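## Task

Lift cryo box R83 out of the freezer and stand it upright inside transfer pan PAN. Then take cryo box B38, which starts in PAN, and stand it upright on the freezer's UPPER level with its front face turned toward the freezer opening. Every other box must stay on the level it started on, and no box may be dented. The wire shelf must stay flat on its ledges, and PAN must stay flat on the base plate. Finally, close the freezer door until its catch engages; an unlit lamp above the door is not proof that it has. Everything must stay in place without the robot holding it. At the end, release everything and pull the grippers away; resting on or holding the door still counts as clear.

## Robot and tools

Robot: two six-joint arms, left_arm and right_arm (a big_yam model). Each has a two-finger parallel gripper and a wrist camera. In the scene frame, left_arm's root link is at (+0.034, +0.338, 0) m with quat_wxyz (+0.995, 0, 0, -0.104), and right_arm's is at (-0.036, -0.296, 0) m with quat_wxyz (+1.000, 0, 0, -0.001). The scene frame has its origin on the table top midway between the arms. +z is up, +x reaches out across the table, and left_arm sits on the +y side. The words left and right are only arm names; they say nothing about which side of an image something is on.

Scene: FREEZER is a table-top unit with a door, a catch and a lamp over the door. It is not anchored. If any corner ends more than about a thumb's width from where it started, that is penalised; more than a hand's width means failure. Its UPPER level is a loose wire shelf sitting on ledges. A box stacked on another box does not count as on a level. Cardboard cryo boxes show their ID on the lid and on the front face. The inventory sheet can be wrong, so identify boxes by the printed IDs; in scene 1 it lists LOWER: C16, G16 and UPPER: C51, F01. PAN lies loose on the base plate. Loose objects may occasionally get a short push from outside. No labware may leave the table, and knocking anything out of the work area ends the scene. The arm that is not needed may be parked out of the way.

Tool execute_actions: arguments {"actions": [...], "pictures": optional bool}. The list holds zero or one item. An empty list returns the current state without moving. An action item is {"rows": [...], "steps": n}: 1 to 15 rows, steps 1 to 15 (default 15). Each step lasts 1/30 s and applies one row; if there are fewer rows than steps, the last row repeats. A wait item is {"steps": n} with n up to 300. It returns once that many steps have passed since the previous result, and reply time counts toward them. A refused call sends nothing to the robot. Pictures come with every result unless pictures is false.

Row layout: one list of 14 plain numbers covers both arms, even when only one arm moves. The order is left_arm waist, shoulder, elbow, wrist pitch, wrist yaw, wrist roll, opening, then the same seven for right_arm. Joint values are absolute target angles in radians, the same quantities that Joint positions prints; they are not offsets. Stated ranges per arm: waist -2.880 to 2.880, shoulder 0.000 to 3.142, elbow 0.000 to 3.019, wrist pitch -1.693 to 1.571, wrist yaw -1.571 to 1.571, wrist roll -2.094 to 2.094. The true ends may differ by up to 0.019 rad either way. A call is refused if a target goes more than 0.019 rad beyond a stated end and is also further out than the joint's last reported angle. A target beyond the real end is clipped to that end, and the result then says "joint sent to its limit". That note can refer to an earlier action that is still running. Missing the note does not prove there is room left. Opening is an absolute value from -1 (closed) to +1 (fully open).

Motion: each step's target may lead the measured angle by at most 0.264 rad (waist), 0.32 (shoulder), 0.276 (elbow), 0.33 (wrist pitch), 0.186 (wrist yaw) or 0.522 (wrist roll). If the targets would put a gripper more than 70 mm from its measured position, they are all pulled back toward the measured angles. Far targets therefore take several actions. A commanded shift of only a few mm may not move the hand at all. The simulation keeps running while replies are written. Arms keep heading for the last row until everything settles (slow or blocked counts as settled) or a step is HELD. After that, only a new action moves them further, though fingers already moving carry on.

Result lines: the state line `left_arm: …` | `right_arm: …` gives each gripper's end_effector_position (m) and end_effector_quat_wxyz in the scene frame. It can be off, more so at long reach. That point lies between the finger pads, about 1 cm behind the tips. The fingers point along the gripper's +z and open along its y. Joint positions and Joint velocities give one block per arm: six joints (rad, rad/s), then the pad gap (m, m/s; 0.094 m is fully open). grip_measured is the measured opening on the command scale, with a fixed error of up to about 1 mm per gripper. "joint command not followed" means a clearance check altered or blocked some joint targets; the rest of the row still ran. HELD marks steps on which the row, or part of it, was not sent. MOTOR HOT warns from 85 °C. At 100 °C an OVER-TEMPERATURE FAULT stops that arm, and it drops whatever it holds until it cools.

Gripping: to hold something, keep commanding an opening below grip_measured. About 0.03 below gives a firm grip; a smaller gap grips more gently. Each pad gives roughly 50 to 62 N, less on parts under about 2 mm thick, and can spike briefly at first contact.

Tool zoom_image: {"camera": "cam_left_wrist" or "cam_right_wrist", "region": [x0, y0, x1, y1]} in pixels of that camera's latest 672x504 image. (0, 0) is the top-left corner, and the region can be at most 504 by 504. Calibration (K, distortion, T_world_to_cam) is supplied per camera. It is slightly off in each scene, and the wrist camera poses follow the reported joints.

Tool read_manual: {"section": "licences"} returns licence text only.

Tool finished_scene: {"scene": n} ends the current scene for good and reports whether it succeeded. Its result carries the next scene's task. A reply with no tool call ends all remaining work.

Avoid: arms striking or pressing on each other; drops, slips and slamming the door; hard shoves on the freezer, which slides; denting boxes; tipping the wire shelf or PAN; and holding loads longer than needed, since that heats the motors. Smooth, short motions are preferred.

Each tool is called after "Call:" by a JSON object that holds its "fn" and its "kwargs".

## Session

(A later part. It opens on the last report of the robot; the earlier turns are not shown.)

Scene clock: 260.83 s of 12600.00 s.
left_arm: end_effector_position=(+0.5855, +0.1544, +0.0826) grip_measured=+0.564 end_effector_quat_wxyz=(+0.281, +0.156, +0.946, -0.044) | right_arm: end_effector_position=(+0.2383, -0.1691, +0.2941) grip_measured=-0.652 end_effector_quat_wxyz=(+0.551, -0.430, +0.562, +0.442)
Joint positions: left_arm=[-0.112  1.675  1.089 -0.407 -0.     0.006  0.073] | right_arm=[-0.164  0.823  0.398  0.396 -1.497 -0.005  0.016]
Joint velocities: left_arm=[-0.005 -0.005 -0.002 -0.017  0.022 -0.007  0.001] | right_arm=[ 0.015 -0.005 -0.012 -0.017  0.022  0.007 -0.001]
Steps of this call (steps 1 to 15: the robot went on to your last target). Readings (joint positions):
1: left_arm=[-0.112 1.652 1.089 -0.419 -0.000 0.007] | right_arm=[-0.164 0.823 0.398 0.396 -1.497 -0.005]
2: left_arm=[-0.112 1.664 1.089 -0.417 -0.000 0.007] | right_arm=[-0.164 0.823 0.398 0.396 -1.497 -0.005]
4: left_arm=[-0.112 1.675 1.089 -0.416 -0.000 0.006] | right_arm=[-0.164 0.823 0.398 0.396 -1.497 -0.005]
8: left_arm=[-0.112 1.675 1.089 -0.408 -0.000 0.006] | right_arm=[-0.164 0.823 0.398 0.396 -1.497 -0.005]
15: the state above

Call:
{"fn": "execute_actions", "kwargs": {"actions": [{"rows":[[-0.108,1.685,1.1,-0.378,0,-0.01,0.555,-0.166,0.823,0.41,0.4,-1.5,0,-0.65],[-0.108,1.692,1.1,-0.372,0,-0.01,0.555,-0.166,0.823,0.41,0.4,-1.5,0,-0.65],[-0.108,1.699,1.1,-0.366,0,-0.01,0.555,-0.166,0.823,0.41,0.4,-1.5,0,-0.65],[-0.108,1.706,1.1,-0.36,0,-0.01,0.555,-0.166,0.823,0.41,0.4,-1.5,0,-0.65],[-0.108,1.712,1.1,-0.354,0,-0.01,0.555,-0.166,0.823,0.41,0.4,-1.5,0,-0.65],[-0.108,1.718,1.1,-0.349,0,-0.01,0.555,-0.166,0.823,0.41,0.4,-1.5,0,-0.65],[-0.108,1.723,1.1,-0.345,0,-0.01,0.555,-0.166,0.823,0.41,0.4,-1.5,0,-0.65],[-0.108,1.727,1.1,-0.342,0,-0.01,0.555,-0.166,0.823,0.41,0.4,-1.5,0,-0.65]],"steps":15}]}}

Scene clock: 264.37 s of 12600.00 s.
left_arm: end_effector_position=(+0.5921, +0.1522, +0.0646) grip_measured=+0.564 end_effector_quat_wxyz=(+0.282, +0.156, +0.946, -0.045) | right_arm: end_effector_position=(+0.2383, -0.1691, +0.2941) grip_measured=-0.652 end_effector_quat_wxyz=(+0.551, -0.430, +0.562, +0.442)
Joint positions: left_arm=[-0.112  1.718  1.089 -0.362 -0.     0.005  0.073] | right_arm=[-0.164  0.823  0.398  0.396 -1.497 -0.005  0.016]
Joint velocities: left_arm=[-0.005  0.005 -0.002 -0.012 -0.007  0.022  0.   ] | right_arm=[-0.005 -0.005 -0.002  0.002 -0.066 -0.037  0.   ]
Steps of this call (steps 1 to 15: the robot went on to your last target; steps 16 to 90: nothing new was sent; then 0.03 s passed at rest; steps 91 to 105: all 15 steps of this action). Readings (joint positions):
91: left_arm=[-0.112 1.675 1.089 -0.406 -0.000 0.006] | right_arm=[-0.164 0.823 0.398 0.396 -1.497 -0.005]
92: left_arm=[-0.112 1.676 1.089 -0.404 -0.000 0.006] | right_arm=[-0.164 0.823 0.398 0.396 -1.497 -0.005]
94: left_arm=[-0.112 1.679 1.089 -0.394 -0.000 0.006] | right_arm=[-0.164 0.823 0.398 0.396 -1.497 -0.005]
98: left_arm=[-0.112 1.699 1.089 -0.372 -0.000 0.006] | right_arm=[-0.164 0.823 0.398 0.396 -1.497 -0.005]
105: the state above
camera_calibration (this result's frames):
cam_left_wrist: T_world_to_cam=[[-0.332262, -0.943011, -0.0182486, 0.343167], [-0.942739, 0.331445, 0.0372331, 0.510771], [-0.0290628, 0.0295748, -0.99914, 0.199175], [0, 0, 0, 1]] pos_world=[0.601334, 0.148427, 0.186249]
cam_right_wrist: T_world_to_cam=[[0.972042, -0.231893, -0.0368833, -0.260463], [-0.165599, -0.565663, -0.807838, 0.184308], [0.166468, 0.79136, -0.588249, 0.387929], [0, 0, 0, 1]] pos_world=[0.219125, -0.263135, 0.367484]

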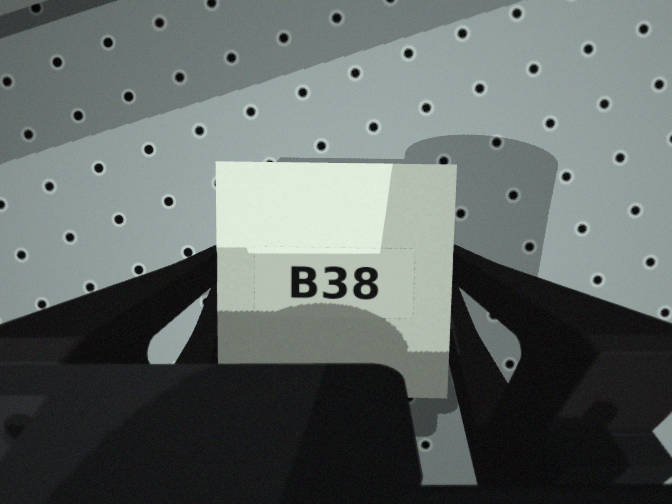

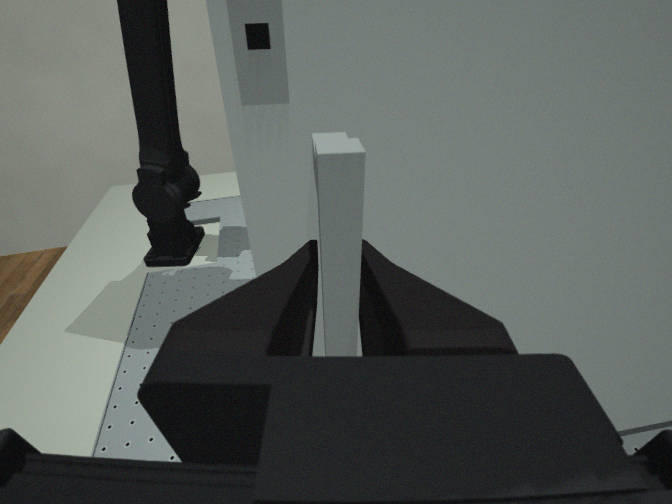

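Call:
{"fn": "execute_actions", "kwargs": {"actions": [{"rows":[[-0.108,1.727,1.1,-0.342,0,0,0.565,-0.166,0.823,0.41,0.4,-1.5,0,-0.65],[-0.108,1.727,1.1,-0.342,0,0,0.575,-0.166,0.823,0.41,0.4,-1.5,0,-0.65],[-0.108,1.727,1.1,-0.342,0,0,0.59,-0.166,0.823,0.41,0.4,-1.5,0,-0.65],[-0.108,1.727,1.1,-0.342,0,0,0.63,-0.166,0.823,0.41,0.4,-1.5,0,-0.65],[-0.108,1.727,1.1,-0.342,0,0,0.7,-0.166,0.823,0.41,0.4,-1.5,0,-0.65],[-0.108,1.71,1.1,-0.342,0,0,0.78,-0.166,0.823,0.41,0.4,-1.5,0,-0.65],[-0.108,1.69,1.1,-0.33,0,0,0.86,-0.166,0.823,0.41,0.4,-1.5,0,-0.65],[-0.108,1.67,1.09,-0.3,0,0,0.92,-0.166,0.823,0.41,0.4,-1.5,0,-0.65],[-0.108,1.66,1.08,-0.26,0,0,0.92,-0.166,0.823,0.41,0.4,-1.5,0,-0.65],[-0.108,1.65,1.06,-0.22,0,0,0.92,-0.166,0.823,0.41,0.4,-1.5,0,-0.65],[-0.108,1.64,1.04,-0.18,0,0,0.92,-0.166,0.823,0.41,0.4,-1.5,0,-0.65],[-0.108,1.63,1.02,-0.14,0,0,0.92,-0.166,0.823,0.41,0.4,-1.5,0,-0.65],[-0.108,1.625,1.0,-0.1,0,0,0.92,-0.166,0.823,0.41,0.4,-1.5,0,-0.65],[-0.108,1.62,0.98,-0.06,0,0,0.92,-0.166,0.823,0.41,0.4,-1.5,0,-0.65],[-0.108,1.62,0.96,-0.02,0,0,0.92,-0.166,0.823,0.41,0.4,-1.5,0,-0.65]],"steps":15}], "pictures": false}}

Call:
{"fn": "execute_actions", "kwargs": {"actions": [{"rows":[[-0.108,1.62,0.94,0.025,0,0,0.92,-0.166,0.823,0.41,0.4,-1.5,0,-0.65],[-0.108,1.62,0.92,0.07,0,0,0.92,-0.166,0.823,0.41,0.4,-1.5,0,-0.65],[-0.108,1.625,0.90,0.115,0,0,0.92,-0.166,0.823,0.41,0.4,-1.5,0,-0.65],[-0.108,1.635,0.88,0.16,0,0,0.92,-0.166,0.823,0.41,0.4,-1.5,0,-0.65],[-0.108,1.645,0.86,0.205,0,0,0.92,-0.166,0.823,0.41,0.4,-1.5,0,-0.65],[-0.108,1.655,0.845,0.25,0,0,0.92,-0.166,0.823,0.41,0.4,-1.5,0,-0.65],[-0.108,1.665,0.83,0.295,0,0,0.92,-0.166,0.823,0.41,0.4,-1.5,0,-0.65],[-0.108,1.67,0.815,0.34,0,0,0.92,-0.166,0.823,0.41,0.4,-1.5,0,-0.65],[-0.108,1.675,0.80,0.385,0,0,0.92,-0.166,0.823,0.41,0.4,-1.5,0,-0.65],[-0.108,1.682,0.785,0.43,0,0,0.92,-0.166,0.823,0.41,0.4,-1.5,0,-0.65],[-0.108,1.69,0.77,0.475,0,0,0.92,-0.166,0.823,0.41,0.4,-1.5,0,-0.65],[-0.108,1.70,0.757,0.52,0,0,0.92,-0.166,0.823,0.41,0.4,-1.5,0,-0.65],[-0.108,1.71,0.745,0.565,0,0,0.92,-0.166,0.823,0.41,0.4,-1.5,0,-0.65],[-0.108,1.72,0.735,0.61,0,0,0.92,-0.166,0.823,0.41,0.4,-1.5,0,-0.65],[-0.108,1.73,0.725,0.655,0,0,0.92,-0.166,0.823,0.41,0.4,-1.5,0,-0.65]],"steps":15}], "pictures": false}}

Call:
{"fn": "execute_actions", "kwargs": {"actions": [{"rows":[[-0.108,1.74,0.716,0.70,0,0,0.92,-0.166,0.823,0.41,0.4,-1.5,0,-0.65],[-0.108,1.752,0.708,0.745,0,0,0.92,-0.166,0.823,0.41,0.4,-1.5,0,-0.65],[-0.108,1.765,0.70,0.79,0,0,0.92,-0.166,0.823,0.41,0.4,-1.5,0,-0.65],[-0.108,1.78,0.693,0.835,0,0,0.92,-0.166,0.823,0.41,0.4,-1.5,0,-0.65],[-0.108,1.795,0.687,0.88,0,0,0.92,-0.166,0.823,0.41,0.4,-1.5,0,-0.65],[-0.108,1.81,0.682,0.925,0,0,0.92,-0.166,0.823,0.41,0.4,-1.5,0,-0.65],[-0.108,1.825,0.677,0.97,0,0,0.92,-0.166,0.823,0.41,0.4,-1.5,0,-0.65],[-0.108,1.84,0.673,1.015,0,0,0.92,-0.166,0.823,0.41,0.4,-1.5,0,-0.65],[-0.108,1.858,0.67,1.06,0,0,0.92,-0.166,0.823,0.41,0.4,-1.5,0,-0.65],[-0.108,1.876,0.67,1.105,0,0,0.92,-0.166,0.823,0.41,0.4,-1.5,0,-0.65],[-0.108,1.894,0.67,1.15,0,0,0.92,-0.166,0.823,0.41,0.4,-1.5,0,-0.65],[-0.108,1.912,0.67,1.19,0,0,0.92,-0.166,0.823,0.41,0.4,-1.5,0,-0.65],[-0.108,1.93,0.67,1.225,0,0,0.92,-0.166,0.823,0.41,0.4,-1.5,0,-0.65],[-0.108,1.945,0.67,1.255,0,0,0.92,-0.166,0.823,0.41,0.4,-1.5,0,-0.65],[-0.108,1.955,0.67,1.275,0,0,0.92,-0.166,0.823,0.41,0.4,-1.5,0,-0.65]],"steps":15}], "pictures": false}}

Call:
{"fn": "execute_actions", "kwargs": {"actions": [{"steps":15}]}}

Scene clock: 281.43 s of 12600.00 s.
left_arm: end_effector_position=(+0.6046, +0.1481, +0.0965) grip_measured=+0.918 end_effector_quat_wxyz=(+0.383, +0.150, +0.909, -0.061) | right_arm: end_effector_position=(+0.2383, -0.1691, +0.2941) grip_measured=-0.652 end_effector_quat_wxyz=(+0.551, -0.430, +0.562, +0.442)
Joint positions: left_arm=[-0.112  1.659  1.002 -0.118 -0.     0.005  0.09 ] | right_arm=[-0.164  0.823  0.398  0.396 -1.497 -0.005  0.016]
Joint velocities: left_arm=[-0.005 -0.366 -0.545  1.179 -0.022 -0.037  0.   ] | right_arm=[-0.005  0.005  0.002 -0.027 -0.051 -0.037  0.   ]
Steps of this call (steps 1 to 15: the robot went on to your last target; steps 16 to 90: nothing new was sent; then 13.57 s passed at rest; steps 91 to 105: all 15 steps of this action). Readings (joint positions):
91: left_arm=[-0.112 1.718 1.089 -0.362 -0.000 0.005] | right_arm=[-0.164 0.823 0.398 0.396 -1.497 -0.005]
92: left_arm=[-0.112 1.718 1.089 -0.362 -0.000 0.005] | right_arm=[-0.164 0.823 0.398 0.396 -1.497 -0.005]
94: left_arm=[-0.112 1.718 1.089 -0.362 -0.000 0.005] | right_arm=[-0.164 0.823 0.398 0.396 -1.497 -0.005]
98: left_arm=[-0.112 1.717 1.089 -0.352 -0.000 0.005] | right_arm=[-0.164 0.823 0.398 0.396 -1.497 -0.005]
105: the state above

Scene clock: 281.93 s of 12600.00 s.
left_arm: end_effector_position=(+0.5891, +0.1532, +0.0900) grip_measured=+0.918 end_effector_quat_wxyz=(+0.543, +0.136, +0.824, -0.086) | right_arm: end_effector_position=(+0.2383, -0.1691, +0.2941) grip_measured=-0.652 end_effector_quat_wxyz=(+0.551, -0.430, +0.562, +0.442)
Joint positions: left_arm=[-0.112  1.695  0.747  0.541 -0.     0.005  0.09 ] | right_arm=[-0.164  0.823  0.398  0.396 -1.497 -0.005  0.016]
Joint velocities: left_arm=[-0.005  0.317 -0.325  1.346 -0.022  0.007  0.   ] | right_arm=[-0.005  0.005 -0.002 -0.017  0.037  0.022  0.001]
Steps of this call (steps 1 to 15: all 15 steps of this action). Readings (joint positions):
1: left_arm=[-0.112 1.648 0.983 -0.077 -0.000 0.005] | right_arm=[-0.164 0.823 0.398 0.396 -1.497 -0.005]
2: left_arm=[-0.112 1.640 0.963 -0.035 -0.000 0.005] | right_arm=[-0.164 0.823 0.398 0.396 -1.497 -0.005]
4: left_arm=[-0.112 1.634 0.925 0.054 -0.000 0.005] | right_arm=[-0.164 0.823 0.398 0.396 -1.497 -0.005]
8: left_arm=[-0.112 1.639 0.846 0.228 -0.000 0.005] | right_arm=[-0.164 0.823 0.398 0.396 -1.497 -0.005]
15: the state above

Scene clock: 282.43 s of 12600.00 s.
left_arm: end_effector_position=(+0.5879, +0.1536, +0.0911) grip_measured=+0.918 end_effector_quat_wxyz=(+0.682, +0.117, +0.714, -0.109) | right_arm: end_effector_position=(+0.2383, -0.1691, +0.2941) grip_measured=-0.652 end_effector_quat_wxyz=(+0.551, -0.430, +0.562, +0.442)
Joint positions: left_arm=[-0.112  1.916  0.676  1.194 -0.     0.005  0.09 ] | right_arm=[-0.164  0.823  0.398  0.396 -1.497 -0.005  0.016]
Joint velocities: left_arm=[-0.005  0.474  0.002  0.896  0.007 -0.007 -0.   ] | right_arm=[-0.005 -0.015  0.002  0.002  0.022  0.007  0.   ]
Steps of this call (steps 1 to 15: all 15 steps of this action). Readings (joint positions):
1: left_arm=[-0.112 1.706 0.736 0.586 -0.000 0.005] | right_arm=[-0.164 0.823 0.398 0.396 -1.497 -0.005]
2: left_arm=[-0.112 1.717 0.727 0.630 -0.000 0.005] | right_arm=[-0.164 0.823 0.398 0.396 -1.497 -0.005]
4: left_arm=[-0.112 1.741 0.709 0.720 -0.000 0.005] | right_arm=[-0.164 0.823 0.398 0.396 -1.497 -0.005]
8: left_arm=[-0.112 1.797 0.686 0.901 -0.000 0.005] | right_arm=[-0.164 0.823 0.398 0.396 -1.497 -0.005]
15: the state above

Scene clock: 282.93 s of 12600.00 s.
left_arm: end_effector_position=(+0.5860, +0.1542, +0.0839) grip_measured=+0.918 end_effector_quat_wxyz=(+0.688, +0.116, +0.707, -0.110) | right_arm: end_effector_position=(+0.2383, -0.1691, +0.2941) grip_measured=-0.652 end_effector_quat_wxyz=(+0.551, -0.430, +0.562, +0.442)
Joint positions: left_arm=[-0.112  1.952  0.673  1.251 -0.     0.005  0.09 ] | right_arm=[-0.164  0.823  0.398  0.396 -1.497 -0.005  0.016]
Joint velocities: left_arm=[-0.005  0.015 -0.007 -0.012  0.081  0.007  0.001] | right_arm=[-0.015  0.005 -0.007  0.012  0.022 -0.007 -0.001]
Steps of this call (steps 1 to 15: the robot went on to your last target). Readings (joint positions):
1: left_arm=[-0.112 1.930 0.676 1.218 -0.000 0.005] | right_arm=[-0.164 0.823 0.398 0.396 -1.497 -0.005]
2: left_arm=[-0.112 1.941 0.676 1.231 -0.000 0.005] | right_arm=[-0.164 0.823 0.398 0.396 -1.497 -0.005]
4: left_arm=[-0.112 1.951 0.675 1.241 -0.000 0.005] | right_arm=[-0.164 0.823 0.398 0.396 -1.497 -0.005]
8: left_arm=[-0.112 1.952 0.673 1.249 -0.000 0.005] | right_arm=[-0.164 0.823 0.398 0.396 -1.497 -0.005]
15: the state above
camera_calibration (this result's frames):
cam_left_wrist: T_world_to_cam=[[-0.310861, -0.950139, -0.0245264, 0.332491], [-0.565284, 0.205568, -0.798872, 0.372018], [0.764081, -0.234474, -0.601001, -0.239276], [0, 0, 0, 1]] pos_world=[0.49648, 0.183333, 0.161544]
cam_right_wrist: T_world_to_cam=[[0.972042, -0.231893, -0.0368833, -0.260463], [-0.165599, -0.565663, -0.807838, 0.184308], [0.166468, 0.79136, -0.588249, 0.387929], [0, 0, 0, 1]] pos_world=[0.219125, -0.263135, 0.367484]

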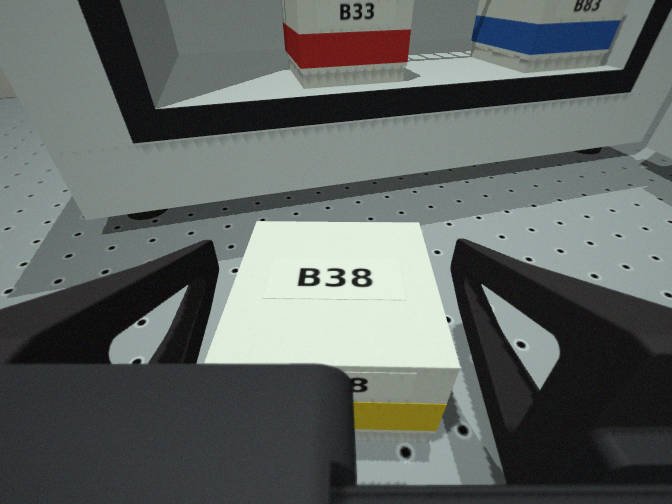

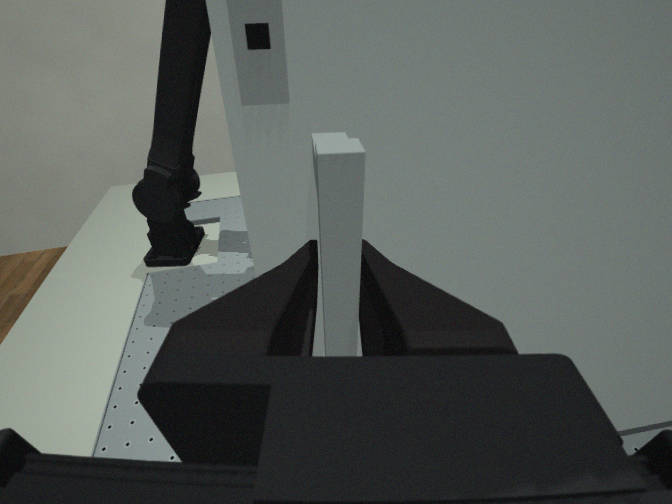

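Call:
{"fn": "execute_actions", "kwargs": {"actions": [{"rows":[[-0.108,1.965,0.665,1.285,0,0,0.92,-0.166,0.823,0.41,0.4,-1.5,0,-0.65],[-0.108,1.975,0.66,1.295,0,0,0.92,-0.166,0.823,0.41,0.4,-1.5,0,-0.65],[-0.108,1.985,0.655,1.305,0,0,0.92,-0.166,0.823,0.41,0.4,-1.5,0,-0.65],[-0.108,1.995,0.65,1.318,0,0,0.92,-0.166,0.823,0.41,0.4,-1.5,0,-0.65],[-0.108,2.004,0.648,1.33,0,0,0.92,-0.166,0.823,0.41,0.4,-1.5,0,-0.65],[-0.108,2.012,0.647,1.34,0,0,0.92,-0.166,0.823,0.41,0.4,-1.5,0,-0.65]],"steps":15}]}}

Scene clock: 287.33 s of 12600.00 s.
left_arm: end_effector_position=(+0.5753, +0.1578, +0.0625) grip_measured=+0.918 end_effector_quat_wxyz=(+0.684, +0.117, +0.712, -0.109) | right_arm: end_effector_position=(+0.2383, -0.1691, +0.2941) grip_measured=-0.652 end_effector_quat_wxyz=(+0.551, -0.430, +0.562, +0.442)
Joint positions: left_arm=[-0.112  2.005  0.65   1.315 -0.     0.005  0.09 ] | right_arm=[-0.164  0.823  0.398  0.396 -1.497 -0.005  0.016]
Joint velocities: left_arm=[-0.015 -0.005  0.002  0.017  0.022 -0.022  0.   ] | right_arm=[-0.015 -0.015  0.012 -0.002  0.037  0.051  0.   ]
Steps of this call (steps 1 to 15: the robot went on to your last target; steps 16 to 90: nothing new was sent; then 0.90 s passed at rest; steps 91 to 105: all 15 steps of this action). Readings (joint positions):
91: left_arm=[-0.112 1.952 0.673 1.252 -0.000 0.005] | right_arm=[-0.164 0.823 0.398 0.396 -1.497 -0.005]
92: left_arm=[-0.112 1.953 0.672 1.257 -0.000 0.005] | right_arm=[-0.164 0.823 0.398 0.396 -1.497 -0.005]
94: left_arm=[-0.112 1.957 0.668 1.275 -0.000 0.005] | right_arm=[-0.164 0.823 0.398 0.396 -1.497 -0.005]
98: left_arm=[-0.112 1.986 0.656 1.311 -0.000 0.005] | right_arm=[-0.164 0.823 0.398 0.396 -1.497 -0.005]
105: the state above
camera_calibration (this result's frames):
cam_left_wrist: T_world_to_cam=[[-0.311137, -0.950047, -0.0245828, 0.332169], [-0.574208, 0.208536, -0.791705, 0.352377], [0.757284, -0.232213, -0.610408, -0.238971], [0, 0, 0, 1]] pos_world=[0.486656, 0.186601, 0.141275]
cam_right_wrist: T_world_to_cam=[[0.972042, -0.231893, -0.0368833, -0.260463], [-0.165599, -0.565663, -0.807838, 0.184308], [0.166468, 0.79136, -0.588249, 0.387929], [0, 0, 0, 1]] pos_world=[0.219125, -0.263135, 0.367484]

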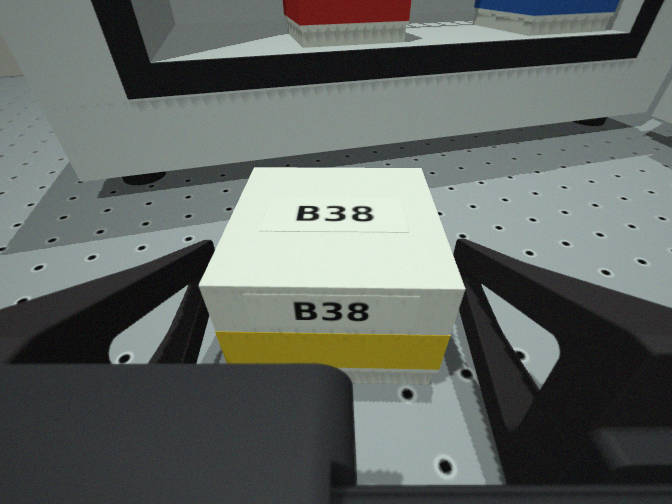

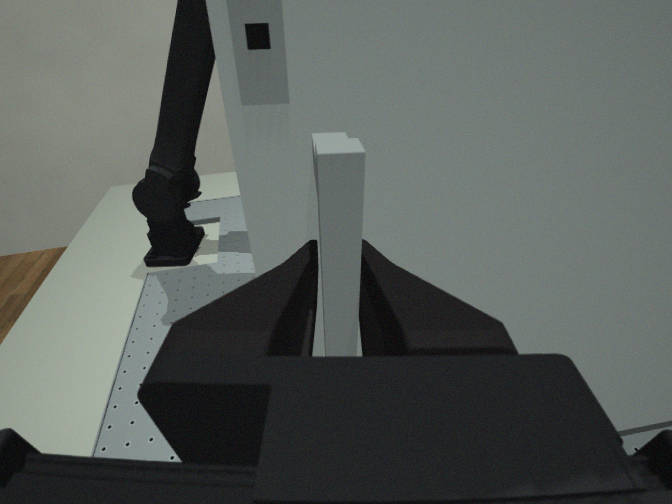

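Call:
{"fn": "execute_actions", "kwargs": {"actions": [{"rows":[[-0.108,2.02,0.647,1.34,0,0,0.85,-0.166,0.823,0.41,0.4,-1.5,0,-0.65],[-0.108,2.023,0.647,1.34,0,0,0.79,-0.166,0.823,0.41,0.4,-1.5,0,-0.65],[-0.108,2.023,0.647,1.34,0,0,0.74,-0.166,0.823,0.41,0.4,-1.5,0,-0.65],[-0.108,2.023,0.647,1.34,0,0,0.70,-0.166,0.823,0.41,0.4,-1.5,0,-0.65],[-0.108,2.023,0.647,1.34,0,0,0.67,-0.166,0.823,0.41,0.4,-1.5,0,-0.65],[-0.108,2.023,0.647,1.34,0,0,0.65,-0.166,0.823,0.41,0.4,-1.5,0,-0.65],[-0.108,2.023,0.647,1.34,0,0,0.633,-0.166,0.823,0.41,0.4,-1.5,0,-0.65],[-0.108,2.023,0.647,1.34,0,0,0.618,-0.166,0.823,0.41,0.4,-1.5,0,-0.65],[-0.108,2.023,0.647,1.34,0,0,0.605,-0.166,0.823,0.41,0.4,-1.5,0,-0.65],[-0.108,2.023,0.647,1.34,0,0,0.595,-0.166,0.823,0.41,0.4,-1.5,0,-0.65],[-0.108,2.023,0.647,1.34,0,0,0.585,-0.166,0.823,0.41,0.4,-1.5,0,-0.65],[-0.108,2.023,0.647,1.34,0,0,0.575,-0.166,0.823,0.41,0.4,-1.5,0,-0.65],[-0.108,2.023,0.647,1.34,0,0,0.567,-0.166,0.823,0.41,0.4,-1.5,0,-0.65],[-0.108,2.023,0.647,1.34,0,0,0.56,-0.166,0.823,0.41,0.4,-1.5,0,-0.65],[-0.108,2.023,0.647,1.34,0,0,0.555,-0.166,0.823,0.41,0.4,-1.5,0,-0.65]],"steps":15}]}}

Scene clock: 293.40 s of 12600.00 s.
left_arm: end_effector_position=(+0.5752, +0.1578, +0.0620) grip_measured=+0.566 end_effector_quat_wxyz=(+0.684, +0.117, +0.712, -0.109) | right_arm: end_effector_position=(+0.2383, -0.1691, +0.2941) grip_measured=-0.652 end_effector_quat_wxyz=(+0.551, -0.430, +0.562, +0.442)
Joint positions: left_arm=[-0.112  2.006  0.65   1.315 -0.     0.005  0.074] | right_arm=[-0.164  0.823  0.398  0.396 -1.497 -0.005  0.016]
Joint velocities: left_arm=[-0.015 -0.015  0.007  0.002  0.081 -0.066 -0.003] | right_arm=[-0.005 -0.005  0.002 -0.022  0.037  0.037 -0.001]
Steps of this call (steps 1 to 15: the robot went on to your last target; steps 16 to 90: nothing new was sent; then 2.57 s passed at rest; steps 91 to 105: all 15 steps of this action). Readings (joint positions):
91: left_arm=[-0.112 2.005 0.650 1.315 -0.000 0.005] | right_arm=[-0.164 0.823 0.398 0.396 -1.497 -0.005]
92: left_arm=[-0.112 2.005 0.650 1.315 -0.000 0.005] | right_arm=[-0.164 0.823 0.398 0.396 -1.497 -0.005]
94: left_arm=[-0.112 2.005 0.650 1.315 -0.000 0.005] | right_arm=[-0.164 0.823 0.398 0.396 -1.497 -0.005]
98: left_arm=[-0.112 2.006 0.650 1.315 -0.000 0.005] | right_arm=[-0.164 0.823 0.398 0.396 -1.497 -0.005]
105: the state above
camera_calibration (this result's frames):
cam_left_wrist: T_world_to_cam=[[-0.311154, -0.950041, -0.0245863, 0.332166], [-0.574781, 0.208727, -0.791239, 0.352179], [0.756842, -0.232066, -0.611012, -0.238969], [0, 0, 0, 1]] pos_world=[0.486643, 0.186606, 0.140812]
cam_right_wrist: T_world_to_cam=[[0.972042, -0.231893, -0.0368833, -0.260463], [-0.165599, -0.565663, -0.807838, 0.184308], [0.166468, 0.79136, -0.588249, 0.387929], [0, 0, 0, 1]] pos_world=[0.219125, -0.263135, 0.367484]

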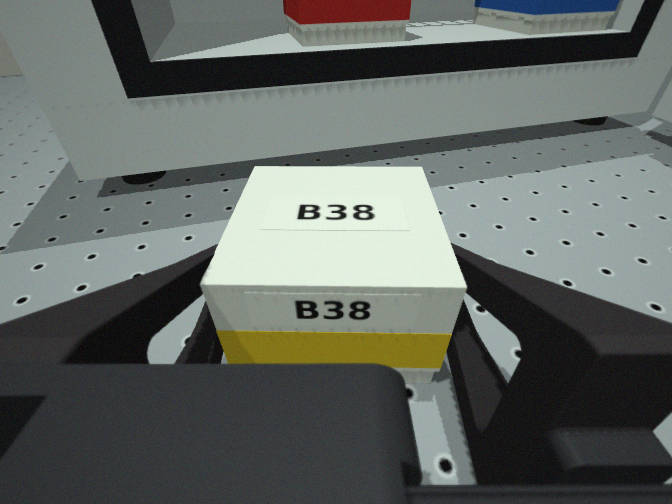

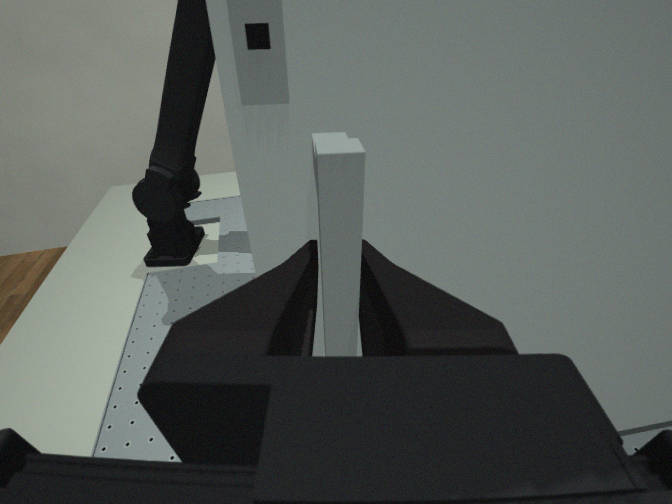

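Call:
{"fn": "execute_actions", "kwargs": {"actions": [{"rows":[[-0.108,1.99,0.68,1.315,0,0,0.555,-0.166,0.823,0.41,0.4,-1.5,0,-0.65],[-0.108,1.965,0.69,1.31,0,0,0.555,-0.166,0.823,0.41,0.4,-1.5,0,-0.65],[-0.108,1.94,0.69,1.30,0,0,0.555,-0.166,0.823,0.41,0.4,-1.5,0,-0.65],[-0.108,1.91,0.69,1.28,0,0,0.555,-0.166,0.823,0.41,0.4,-1.5,0,-0.65],[-0.108,1.88,0.69,1.25,0,0,0.555,-0.166,0.823,0.41,0.4,-1.5,0,-0.65],[-0.108,1.85,0.69,1.22,0,0,0.555,-0.166,0.823,0.41,0.4,-1.5,0,-0.65],[-0.108,1.815,0.695,1.185,0,0,0.555,-0.166,0.823,0.41,0.4,-1.5,0,-0.65],[-0.108,1.78,0.70,1.15,0,0,0.555,-0.166,0.823,0.41,0.4,-1.5,0,-0.65],[-0.108,1.745,0.705,1.11,0,0,0.555,-0.166,0.823,0.41,0.4,-1.5,0,-0.65],[-0.108,1.71,0.71,1.07,0,0,0.555,-0.166,0.823,0.41,0.4,-1.5,0,-0.65],[-0.108,1.675,0.72,1.03,0,0,0.555,-0.166,0.823,0.41,0.4,-1.5,0,-0.65],[-0.108,1.64,0.73,0.99,0,0,0.555,-0.166,0.823,0.41,0.4,-1.5,0,-0.65],[-0.108,1.605,0.745,0.95,0,0,0.555,-0.166,0.823,0.41,0.4,-1.5,0,-0.65],[-0.108,1.57,0.76,0.91,0,0,0.555,-0.166,0.823,0.41,0.4,-1.5,0,-0.65],[-0.108,1.54,0.78,0.87,0,0,0.555,-0.166,0.823,0.41,0.4,-1.5,0,-0.65]],"steps":15}], "pictures": false}}

Call:
{"fn": "execute_actions", "kwargs": {"actions": [{"rows":[[-0.12,1.515,0.805,0.83,-0.02,0,0.555,-0.166,0.823,0.41,0.4,-1.5,0,-0.65],[-0.14,1.495,0.835,0.79,-0.05,0,0.555,-0.166,0.823,0.41,0.4,-1.5,0,-0.65],[-0.165,1.48,0.87,0.75,-0.09,-0.01,0.555,-0.166,0.823,0.41,0.4,-1.5,0,-0.65],[-0.195,1.47,0.905,0.71,-0.14,-0.015,0.555,-0.166,0.823,0.41,0.4,-1.5,0,-0.65],[-0.225,1.46,0.94,0.67,-0.19,-0.02,0.555,-0.166,0.823,0.41,0.4,-1.5,0,-0.65],[-0.255,1.46,0.975,0.63,-0.24,-0.025,0.555,-0.166,0.823,0.41,0.4,-1.5,0,-0.65],[-0.285,1.46,1.01,0.59,-0.29,-0.03,0.555,-0.166,0.823,0.41,0.4,-1.5,0,-0.65],[-0.315,1.46,1.045,0.55,-0.34,-0.035,0.555,-0.166,0.823,0.41,0.4,-1.5,0,-0.65],[-0.345,1.465,1.08,0.51,-0.39,-0.04,0.555,-0.166,0.823,0.41,0.4,-1.5,0,-0.65],[-0.375,1.47,1.115,0.475,-0.44,-0.045,0.555,-0.166,0.823,0.41,0.4,-1.5,0,-0.65],[-0.405,1.48,1.15,0.44,-0.49,-0.05,0.555,-0.166,0.823,0.41,0.4,-1.5,0,-0.65],[-0.43,1.49,1.185,0.405,-0.54,-0.055,0.555,-0.166,0.823,0.41,0.4,-1.5,0,-0.65],[-0.45,1.50,1.22,0.37,-0.58,-0.06,0.555,-0.166,0.823,0.41,0.4,-1.5,0,-0.65],[-0.468,1.51,1.25,0.34,-0.615,-0.06,0.555,-0.166,0.823,0.41,0.4,-1.5,0,-0.65],[-0.48,1.52,1.275,0.31,-0.64,-0.06,0.555,-0.166,0.823,0.41,0.4,-1.5,0,-0.65]],"steps":15}], "pictures": false}}

Call:
{"fn": "execute_actions", "kwargs": {"actions": [{"rows":[[-0.488,1.527,1.29,0.29,-0.657,-0.06,0.555,-0.166,0.823,0.41,0.4,-1.5,0,-0.65],[-0.492,1.533,1.30,0.272,-0.668,-0.06,0.555,-0.166,0.823,0.41,0.4,-1.5,0,-0.65],[-0.494,1.537,1.305,0.258,-0.675,-0.06,0.555,-0.166,0.823,0.41,0.4,-1.5,0,-0.65]],"steps":15}]}}

Scene clock: 304.40 s of 12600.00 s.
left_arm: end_effector_position=(+0.5837, +0.1550, +0.1716) grip_measured=+0.565 end_effector_quat_wxyz=(+0.692, +0.116, +0.704, -0.110) | right_arm: end_effector_position=(+0.2383, -0.1691, +0.2941) grip_measured=-0.652 end_effector_quat_wxyz=(+0.551, -0.430, +0.562, +0.442)
Joint positions: left_arm=[-0.112  1.678  0.669  0.991 -0.     0.005  0.074] | right_arm=[-0.164  0.823  0.398  0.396 -1.497 -0.005  0.016]
Joint velocities: left_arm=[-0.005 -0.923  0.222 -0.979 -0.022 -0.022  0.001] | right_arm=[-0.005 -0.005  0.002  0.007  0.051 -0.051 -0.   ]
Steps of this call (steps 1 to 15: the robot went on to your last target; steps 16 to 90: nothing new was sent; then 7.50 s passed at rest; steps 91 to 105: all 15 steps of this action). Readings (joint positions):
91: left_arm=[-0.112 2.006 0.650 1.315 -0.000 0.005] | right_arm=[-0.164 0.823 0.398 0.396 -1.497 -0.005]
92: left_arm=[-0.112 2.005 0.651 1.315 -0.000 0.005] | right_arm=[-0.164 0.823 0.398 0.396 -1.497 -0.005]
94: left_arm=[-0.112 1.997 0.651 1.303 -0.000 0.005] | right_arm=[-0.164 0.823 0.398 0.396 -1.497 -0.005]
98: left_arm=[-0.112 1.916 0.651 1.211 -0.000 0.005] | right_arm=[-0.164 0.823 0.398 0.396 -1.497 -0.005]
105: the state above

Scene clock: 304.90 s of 12600.00 s.
left_arm: end_effector_position=(+0.6038, +0.0889, +0.2858) grip_measured=+0.564 end_effector_quat_wxyz=(+0.683, +0.023, +0.730, +0.000) | right_arm: end_effector_position=(+0.2383, -0.1691, +0.2941) grip_measured=-0.652 end_effector_quat_wxyz=(+0.551, -0.430, +0.562, +0.442)
Joint positions: left_arm=[-0.34   1.527  0.949  0.499 -0.517 -0.007  0.073] | right_arm=[-0.164  0.823  0.398  0.396 -1.497 -0.005  0.016]
Joint velocities: left_arm=[-0.816 -0.015  0.608 -1.116 -1.136 -0.022  0.001] | right_arm=[-0.005  0.005 -0.007 -0.012 -0.066  0.022  0.   ]
Steps of this call (steps 1 to 15: all 15 steps of this action). Readings (joint positions):
1: left_arm=[-0.112 1.648 0.677 0.958 -0.004 0.005] | right_arm=[-0.164 0.823 0.398 0.396 -1.497 -0.005]
2: left_arm=[-0.113 1.621 0.688 0.926 -0.015 0.005] | right_arm=[-0.164 0.823 0.398 0.396 -1.497 -0.005]
4: left_arm=[-0.120 1.577 0.717 0.862 -0.064 0.005] | right_arm=[-0.164 0.823 0.398 0.396 -1.497 -0.005]
8: left_arm=[-0.171 1.532 0.796 0.740 -0.212 0.004] | right_arm=[-0.164 0.823 0.398 0.396 -1.497 -0.005]
15: the state above

Scene clock: 305.40 s of 12600.00 s.
left_arm: end_effector_position=(+0.5982, -0.0025, +0.4031) grip_measured=+0.564 end_effector_quat_wxyz=(+0.703, +0.001, +0.710, -0.023) | right_arm: end_effector_position=(+0.2383, -0.1691, +0.2941) grip_measured=-0.652 end_effector_quat_wxyz=(+0.551, -0.430, +0.562, +0.442)
Joint positions: left_arm=[-0.497  1.53   1.25   0.269 -0.671 -0.039  0.073] | right_arm=[-0.164  0.823  0.398  0.396 -1.497 -0.005  0.016]
Joint velocities: left_arm=[-0.005  0.015  0.071 -0.007  0.037 -0.066 -0.001] | right_arm=[-0.005  0.005 -0.002  0.022 -0.022  0.066 -0.001]
Steps of this call (steps 1 to 15: all 15 steps of this action). Readings (joint positions):
1: left_arm=[-0.366 1.527 0.971 0.463 -0.554 -0.009] | right_arm=[-0.164 0.823 0.398 0.396 -1.497 -0.005]
2: left_arm=[-0.391 1.527 0.994 0.428 -0.585 -0.011] | right_arm=[-0.164 0.823 0.398 0.396 -1.497 -0.005]
4: left_arm=[-0.434 1.528 1.042 0.368 -0.626 -0.015] | right_arm=[-0.164 0.823 0.398 0.396 -1.497 -0.005]
8: left_arm=[-0.486 1.530 1.139 0.296 -0.659 -0.023] | right_arm=[-0.164 0.823 0.398 0.396 -1.497 -0.005]
15: the state above
camera_calibration (this result's frames):
cam_left_wrist: T_world_to_cam=[[-0.0296332, -0.999489, 0.0119762, 0.0120884], [-0.586378, 0.00767946, -0.810001, 0.682738], [0.809495, -0.0310256, -0.586306, -0.126044], [0, 0, 0, 1]] pos_world=[0.502733, 0.00292855, 0.478973]
cam_right_wrist: T_world_to_cam=[[0.972042, -0.231893, -0.0368833, -0.260463], [-0.165599, -0.565663, -0.807838, 0.184308], [0.166468, 0.79136, -0.588249, 0.387929], [0, 0, 0, 1]] pos_world=[0.219125, -0.263135, 0.367484]

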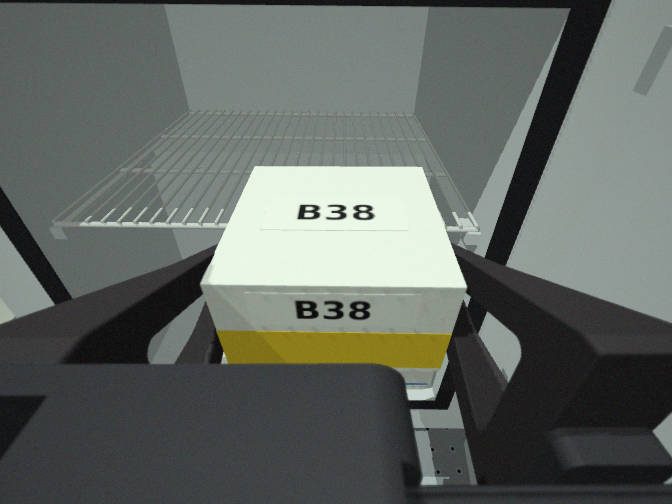

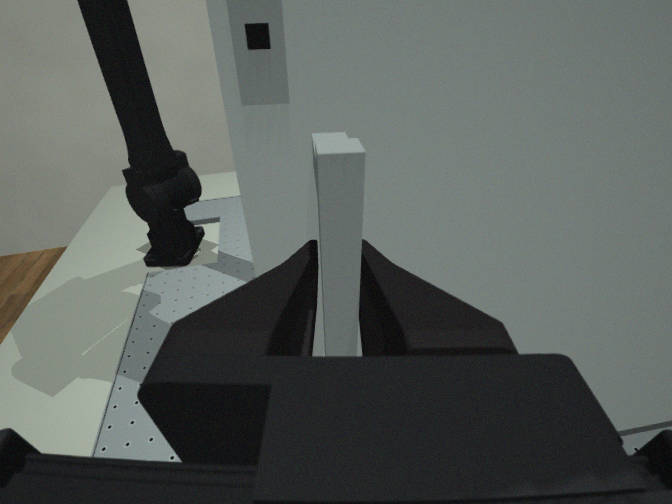

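Call:
{"fn": "execute_actions", "kwargs": {"actions": [{"rows":[[-0.485,1.537,1.32,0.255,-0.665,-0.065,0.555,-0.166,0.823,0.41,0.4,-1.5,0,-0.65],[-0.475,1.54,1.34,0.245,-0.655,-0.07,0.555,-0.166,0.823,0.41,0.4,-1.5,0,-0.65],[-0.465,1.55,1.36,0.235,-0.645,-0.075,0.555,-0.166,0.823,0.41,0.4,-1.5,0,-0.65],[-0.453,1.562,1.38,0.225,-0.634,-0.08,0.555,-0.166,0.823,0.41,0.4,-1.5,0,-0.65],[-0.441,1.575,1.40,0.214,-0.623,-0.08,0.555,-0.166,0.823,0.41,0.4,-1.5,0,-0.65],[-0.429,1.588,1.42,0.203,-0.612,-0.08,0.555,-0.166,0.823,0.41,0.4,-1.5,0,-0.65],[-0.417,1.602,1.44,0.192,-0.601,-0.08,0.555,-0.166,0.823,0.41,0.4,-1.5,0,-0.65],[-0.405,1.616,1.46,0.181,-0.59,-0.08,0.555,-0.166,0.823,0.41,0.4,-1.5,0,-0.65],[-0.393,1.63,1.48,0.17,-0.579,-0.08,0.555,-0.166,0.823,0.41,0.4,-1.5,0,-0.65],[-0.382,1.644,1.50,0.159,-0.568,-0.08,0.555,-0.166,0.823,0.41,0.4,-1.5,0,-0.65],[-0.372,1.658,1.515,0.148,-0.558,-0.08,0.555,-0.166,0.823,0.41,0.4,-1.5,0,-0.65],[-0.363,1.67,1.527,0.138,-0.548,-0.08,0.555,-0.166,0.823,0.41,0.4,-1.5,0,-0.65],[-0.356,1.68,1.535,0.129,-0.54,-0.08,0.555,-0.166,0.823,0.41,0.4,-1.5,0,-0.65],[-0.351,1.688,1.54,0.121,-0.534,-0.08,0.555,-0.166,0.823,0.41,0.4,-1.5,0,-0.65],[-0.348,1.694,1.542,0.115,-0.53,-0.08,0.555,-0.166,0.823,0.41,0.4,-1.5,0,-0.65]],"steps":15}], "pictures": false}}

Call:
{"fn": "execute_actions", "kwargs": {"actions": [{"steps":15}]}}

Scene clock: 314.93 s of 12600.00 s.
left_arm: end_effector_position=(+0.6897, +0.0254, +0.4091) grip_measured=+0.564 end_effector_quat_wxyz=(+0.687, -0.001, +0.727, -0.019) | right_arm: end_effector_position=(+0.2383, -0.1691, +0.2941) grip_measured=-0.652 end_effector_quat_wxyz=(+0.551, -0.430, +0.562, +0.442)
Joint positions: left_arm=[-0.357  1.667  1.463  0.138 -0.539 -0.063  0.073] | right_arm=[-0.164  0.823  0.398  0.396 -1.497 -0.005  0.016]
Joint velocities: left_arm=[ 0.288  0.269  0.168 -0.237  0.066  0.051  0.   ] | right_arm=[ 0.015 -0.005 -0.002  0.007 -0.022 -0.007  0.001]
Steps of this call (steps 1 to 15: the robot went on to your last target; steps 16 to 90: nothing new was sent; then 6.03 s passed at rest; steps 91 to 105: all 15 steps of this action). Readings (joint positions):
91: left_arm=[-0.497 1.532 1.250 0.260 -0.670 -0.045] | right_arm=[-0.164 0.823 0.398 0.396 -1.497 -0.005]
92: left_arm=[-0.495 1.532 1.250 0.258 -0.665 -0.046] | right_arm=[-0.164 0.823 0.398 0.396 -1.497 -0.005]
94: left_arm=[-0.489 1.536 1.260 0.244 -0.647 -0.051] | right_arm=[-0.164 0.823 0.398 0.396 -1.497 -0.005]
98: left_arm=[-0.452 1.576 1.335 0.205 -0.602 -0.059] | right_arm=[-0.164 0.823 0.398 0.396 -1.497 -0.005]
105: the state above

Scene clock: 315.43 s of 12600.00 s.
left_arm: end_effector_position=(+0.7021, +0.0314, +0.3840) grip_measured=+0.564 end_effector_quat_wxyz=(+0.671, +0.003, +0.742, -0.006) | right_arm: end_effector_position=(+0.2383, -0.1691, +0.2941) grip_measured=-0.652 end_effector_quat_wxyz=(+0.551, -0.430, +0.562, +0.442)
Joint positions: left_arm=[-0.34   1.698  1.467  0.115 -0.533 -0.064  0.073] | right_arm=[-0.164  0.823  0.398  0.396 -1.497 -0.005  0.016]
Joint velocities: left_arm=[-0.005  0.005  0.002  0.002  0.037  0.022  0.   ] | right_arm=[-0.015 -0.005 -0.012 -0.007 -0.051 -0.051 -0.001]
Steps of this call (steps 1 to 15: the robot went on to your last target). Readings (joint positions):
1: left_arm=[-0.349 1.674 1.467 0.132 -0.537 -0.063] | right_arm=[-0.164 0.823 0.398 0.396 -1.497 -0.005]
2: left_arm=[-0.343 1.680 1.467 0.127 -0.536 -0.064] | right_arm=[-0.164 0.823 0.398 0.396 -1.497 -0.005]
4: left_arm=[-0.338 1.691 1.467 0.119 -0.536 -0.064] | right_arm=[-0.164 0.823 0.398 0.396 -1.497 -0.005]
8: left_arm=[-0.340 1.698 1.467 0.115 -0.533 -0.064] | right_arm=[-0.164 0.823 0.398 0.396 -1.497 -0.005]
15: the state above
camera_calibration (this result's frames):
cam_left_wrist: T_world_to_cam=[[-0.00922916, -0.999844, -0.0150269, 0.0453095], [-0.656973, 0.017392, -0.753714, 0.755622], [0.753858, 0.00291609, -0.657031, -0.155131], [0, 0, 0, 1]] pos_world=[0.613788, 0.0326131, 0.468277]
cam_right_wrist: T_world_to_cam=[[0.972042, -0.231893, -0.0368833, -0.260463], [-0.165599, -0.565663, -0.807838, 0.184308], [0.166468, 0.79136, -0.588249, 0.387929], [0, 0, 0, 1]] pos_world=[0.219125, -0.263135, 0.367484]

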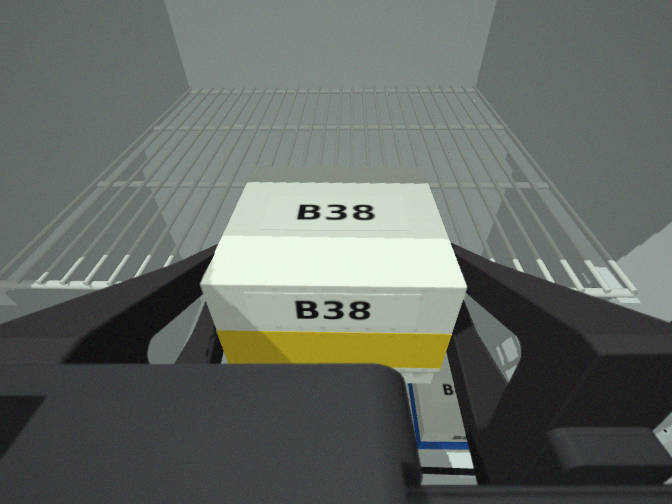

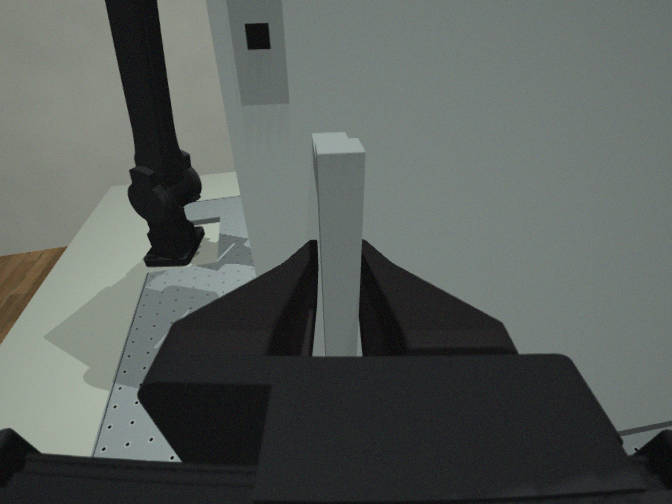

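Call:
{"fn": "execute_actions", "kwargs": {"actions": [{"rows":[[-0.34,1.69,1.56,0.115,-0.53,-0.075,0.555,-0.166,0.823,0.41,0.4,-1.5,0,-0.65],[-0.34,1.69,1.575,0.115,-0.53,-0.075,0.555,-0.166,0.823,0.41,0.4,-1.5,0,-0.65],[-0.34,1.69,1.59,0.115,-0.53,-0.075,0.555,-0.166,0.823,0.41,0.4,-1.5,0,-0.65],[-0.338,1.695,1.605,0.115,-0.527,-0.075,0.555,-0.166,0.823,0.41,0.4,-1.5,0,-0.65],[-0.334,1.705,1.62,0.113,-0.523,-0.075,0.555,-0.166,0.823,0.41,0.4,-1.5,0,-0.65],[-0.33,1.715,1.635,0.111,-0.519,-0.075,0.555,-0.166,0.823,0.41,0.4,-1.5,0,-0.65],[-0.326,1.725,1.65,0.109,-0.515,-0.075,0.555,-0.166,0.823,0.41,0.4,-1.5,0,-0.65],[-0.322,1.735,1.665,0.107,-0.51,-0.075,0.555,-0.166,0.823,0.41,0.4,-1.5,0,-0.65],[-0.318,1.745,1.68,0.105,-0.505,-0.075,0.555,-0.166,0.823,0.41,0.4,-1.5,0,-0.65],[-0.314,1.755,1.695,0.103,-0.5,-0.075,0.555,-0.166,0.823,0.41,0.4,-1.5,0,-0.65],[-0.31,1.765,1.705,0.101,-0.495,-0.075,0.555,-0.166,0.823,0.41,0.4,-1.5,0,-0.65],[-0.306,1.775,1.715,0.099,-0.49,-0.075,0.555,-0.166,0.823,0.41,0.4,-1.5,0,-0.65],[-0.303,1.785,1.722,0.097,-0.485,-0.075,0.555,-0.166,0.823,0.41,0.4,-1.5,0,-0.65],[-0.3,1.793,1.727,0.096,-0.48,-0.075,0.555,-0.166,0.823,0.41,0.4,-1.5,0,-0.65],[-0.298,1.80,1.73,0.095,-0.476,-0.075,0.555,-0.166,0.823,0.41,0.4,-1.5,0,-0.65]],"steps":15}], "pictures": false}}

Call:
{"fn": "execute_actions", "kwargs": {"actions": [{"steps":15}]}}

Scene clock: 321.23 s of 12600.00 s.
left_arm: end_effector_position=(+0.7356, +0.0223, +0.4514) grip_measured=+0.564 end_effector_quat_wxyz=(+0.707, -0.008, +0.706, -0.038) | right_arm: end_effector_position=(+0.2383, -0.1691, +0.2941) grip_measured=-0.652 end_effector_quat_wxyz=(+0.551, -0.430, +0.562, +0.442)
Joint positions: left_arm=[-0.318  1.757  1.654  0.107 -0.484 -0.064  0.073] | right_arm=[-0.164  0.823  0.398  0.396 -1.497 -0.005  0.016]
Joint velocities: left_arm=[ 0.132  0.181  0.198 -0.037  0.095  0.037  0.001] | right_arm=[-0.015  0.005 -0.002 -0.002 -0.022  0.022 -0.   ]
Steps of this call (steps 1 to 15: the robot went on to your last target; steps 16 to 90: nothing new was sent; then 2.30 s passed at rest; steps 91 to 105: all 15 steps of this action). Readings (joint positions):
91: left_arm=[-0.340 1.698 1.467 0.115 -0.533 -0.064] | right_arm=[-0.164 0.823 0.398 0.396 -1.497 -0.005]
92: left_arm=[-0.340 1.698 1.469 0.115 -0.533 -0.064] | right_arm=[-0.164 0.823 0.398 0.396 -1.497 -0.005]
94: left_arm=[-0.340 1.698 1.479 0.113 -0.532 -0.064] | right_arm=[-0.164 0.823 0.398 0.396 -1.497 -0.005]
98: left_arm=[-0.339 1.711 1.540 0.110 -0.518 -0.064] | right_arm=[-0.164 0.823 0.398 0.396 -1.497 -0.005]
105: the state above

Scene clock: 321.73 s of 12600.00 s.
left_arm: end_effector_position=(+0.7538, +0.0271, +0.4174) grip_measured=+0.564 end_effector_quat_wxyz=(+0.691, -0.005, +0.722, -0.024) | right_arm: end_effector_position=(+0.2383, -0.1691, +0.2941) grip_measured=-0.652 end_effector_quat_wxyz=(+0.551, -0.430, +0.562, +0.442)
Joint positions: left_arm=[-0.3    1.804  1.661  0.095 -0.479 -0.064  0.073] | right_arm=[-0.164  0.823  0.398  0.396 -1.497 -0.005  0.016]
Joint velocities: left_arm=[-0.005  0.015 -0.007  0.012  0.037  0.066 -0.   ] | right_arm=[-0.005 -0.015 -0.007 -0.012 -0.051 -0.007 -0.   ]
Steps of this call (steps 1 to 15: the robot went on to your last target). Readings (joint positions):
1: left_arm=[-0.313 1.764 1.660 0.106 -0.481 -0.064] | right_arm=[-0.164 0.823 0.398 0.396 -1.497 -0.005]
2: left_arm=[-0.309 1.770 1.661 0.105 -0.481 -0.064] | right_arm=[-0.164 0.823 0.398 0.396 -1.497 -0.005]
4: left_arm=[-0.303 1.781 1.661 0.101 -0.481 -0.064] | right_arm=[-0.164 0.823 0.398 0.396 -1.497 -0.005]
8: left_arm=[-0.300 1.800 1.661 0.096 -0.480 -0.064] | right_arm=[-0.164 0.823 0.398 0.396 -1.497 -0.005]
15: the state above
camera_calibration (this result's frames):
cam_left_wrist: T_world_to_cam=[[-0.0226195, -0.999503, 0.0219694, 0.0366847], [-0.613623, -0.00346876, -0.789592, 0.797671], [0.789275, -0.0313411, -0.613239, -0.216259], [0, 0, 0, 1]] pos_world=[0.660987, 0.0326556, 0.49641]
cam_right_wrist: T_world_to_cam=[[0.972042, -0.231893, -0.0368833, -0.260463], [-0.165599, -0.565663, -0.807838, 0.184308], [0.166468, 0.79136, -0.588249, 0.387929], [0, 0, 0, 1]] pos_world=[0.219125, -0.263135, 0.367484]

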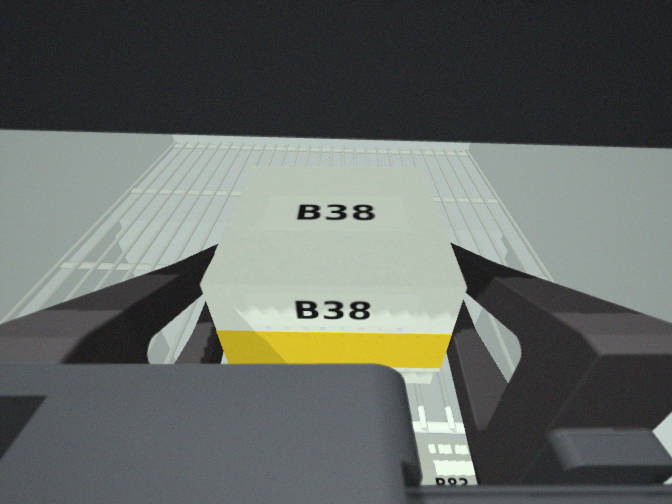

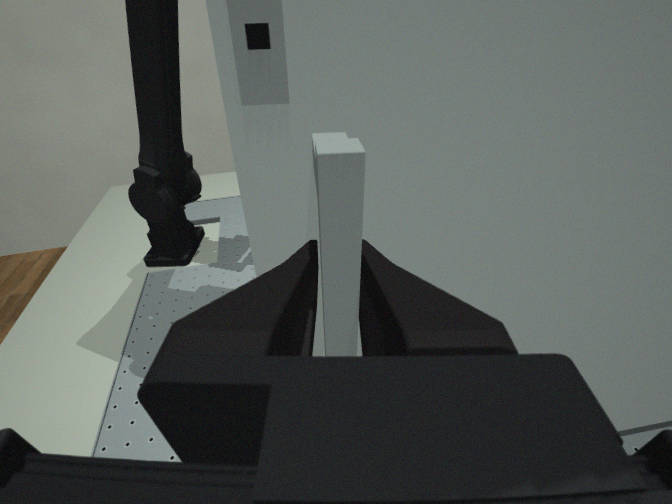

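Call:
{"fn": "execute_actions", "kwargs": {"actions": [{"rows":[[-0.298,1.808,1.665,0.115,-0.476,-0.06,0.555,-0.166,0.823,0.41,0.4,-1.5,0,-0.65],[-0.298,1.812,1.66,0.122,-0.476,-0.06,0.555,-0.166,0.823,0.41,0.4,-1.5,0,-0.65],[-0.298,1.816,1.655,0.129,-0.476,-0.06,0.555,-0.166,0.823,0.41,0.4,-1.5,0,-0.65],[-0.298,1.82,1.65,0.136,-0.476,-0.06,0.555,-0.166,0.823,0.41,0.4,-1.5,0,-0.65],[-0.298,1.824,1.646,0.143,-0.476,-0.06,0.555,-0.166,0.823,0.41,0.4,-1.5,0,-0.65],[-0.298,1.828,1.642,0.15,-0.476,-0.06,0.555,-0.166,0.823,0.41,0.4,-1.5,0,-0.65],[-0.298,1.831,1.639,0.155,-0.476,-0.06,0.555,-0.166,0.823,0.41,0.4,-1.5,0,-0.65],[-0.298,1.834,1.637,0.16,-0.476,-0.06,0.555,-0.166,0.823,0.41,0.4,-1.5,0,-0.65]],"steps":15}]}}

Scene clock: 327.17 s of 12600.00 s.
left_arm: end_effector_position=(+0.7583, +0.0246, +0.3888) grip_measured=+0.564 end_effector_quat_wxyz=(+0.685, -0.001, +0.728, -0.021) | right_arm: end_effector_position=(+0.2383, -0.1691, +0.2941) grip_measured=-0.652 end_effector_quat_wxyz=(+0.551, -0.430, +0.562, +0.442)
Joint positions: left_arm=[-0.3    1.83   1.633  0.129 -0.479 -0.064  0.073] | right_arm=[-0.164  0.823  0.398  0.396 -1.497 -0.005  0.016]
Joint velocities: left_arm=[-0.015  0.073 -0.022 -0.002 -0.007  0.051  0.   ] | right_arm=[ 0.005  0.005 -0.002 -0.002 -0.022  0.007  0.001]
Steps of this call (steps 1 to 15: the robot went on to your last target; steps 16 to 90: nothing new was sent; then 1.93 s passed at rest; steps 91 to 105: all 15 steps of this action). Readings (joint positions):
91: left_arm=[-0.300 1.804 1.661 0.095 -0.479 -0.064] | right_arm=[-0.164 0.823 0.398 0.396 -1.497 -0.005]
92: left_arm=[-0.300 1.804 1.661 0.095 -0.479 -0.064] | right_arm=[-0.164 0.823 0.398 0.396 -1.497 -0.005]
94: left_arm=[-0.300 1.804 1.658 0.099 -0.479 -0.064] | right_arm=[-0.164 0.823 0.398 0.396 -1.497 -0.005]
98: left_arm=[-0.300 1.809 1.644 0.121 -0.479 -0.064] | right_arm=[-0.164 0.823 0.398 0.396 -1.497 -0.005]
105: the state above
camera_calibration (this result's frames):
cam_left_wrist: T_world_to_cam=[[-0.0223192, -0.99967, 0.0126994, 0.0383075], [-0.627209, 0.00410935, -0.77884, 0.783774], [0.778531, -0.0253482, -0.627094, -0.223992], [0, 0, 0, 1]] pos_world=[0.66683, 0.0293963, 0.469484]
cam_right_wrist: T_world_to_cam=[[0.972042, -0.231893, -0.0368833, -0.260463], [-0.165599, -0.565663, -0.807838, 0.184308], [0.166468, 0.79136, -0.588249, 0.387929], [0, 0, 0, 1]] pos_world=[0.219125, -0.263135, 0.367484]

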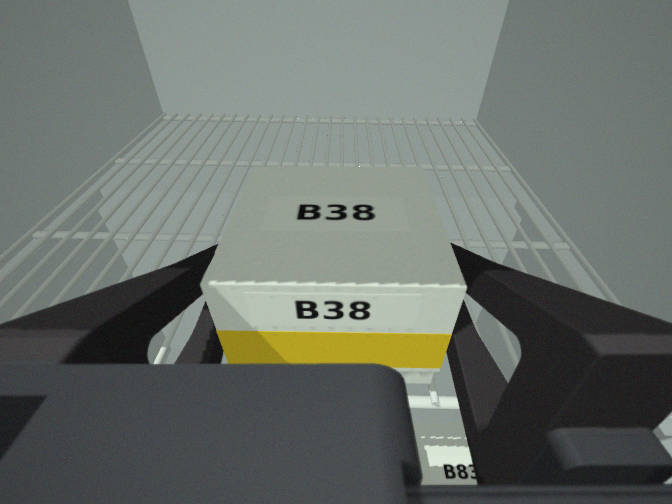

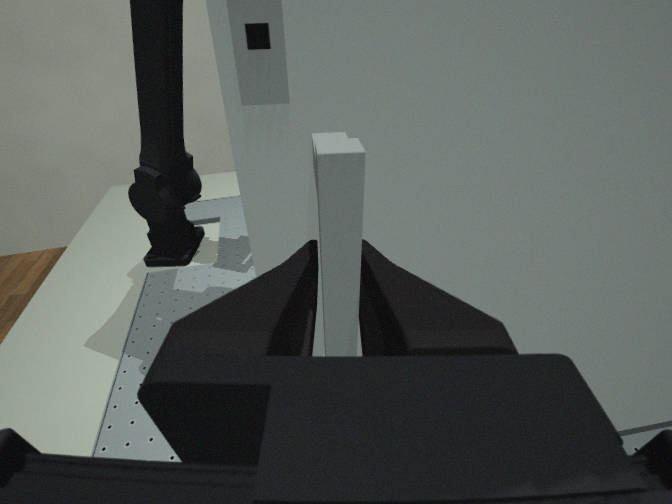

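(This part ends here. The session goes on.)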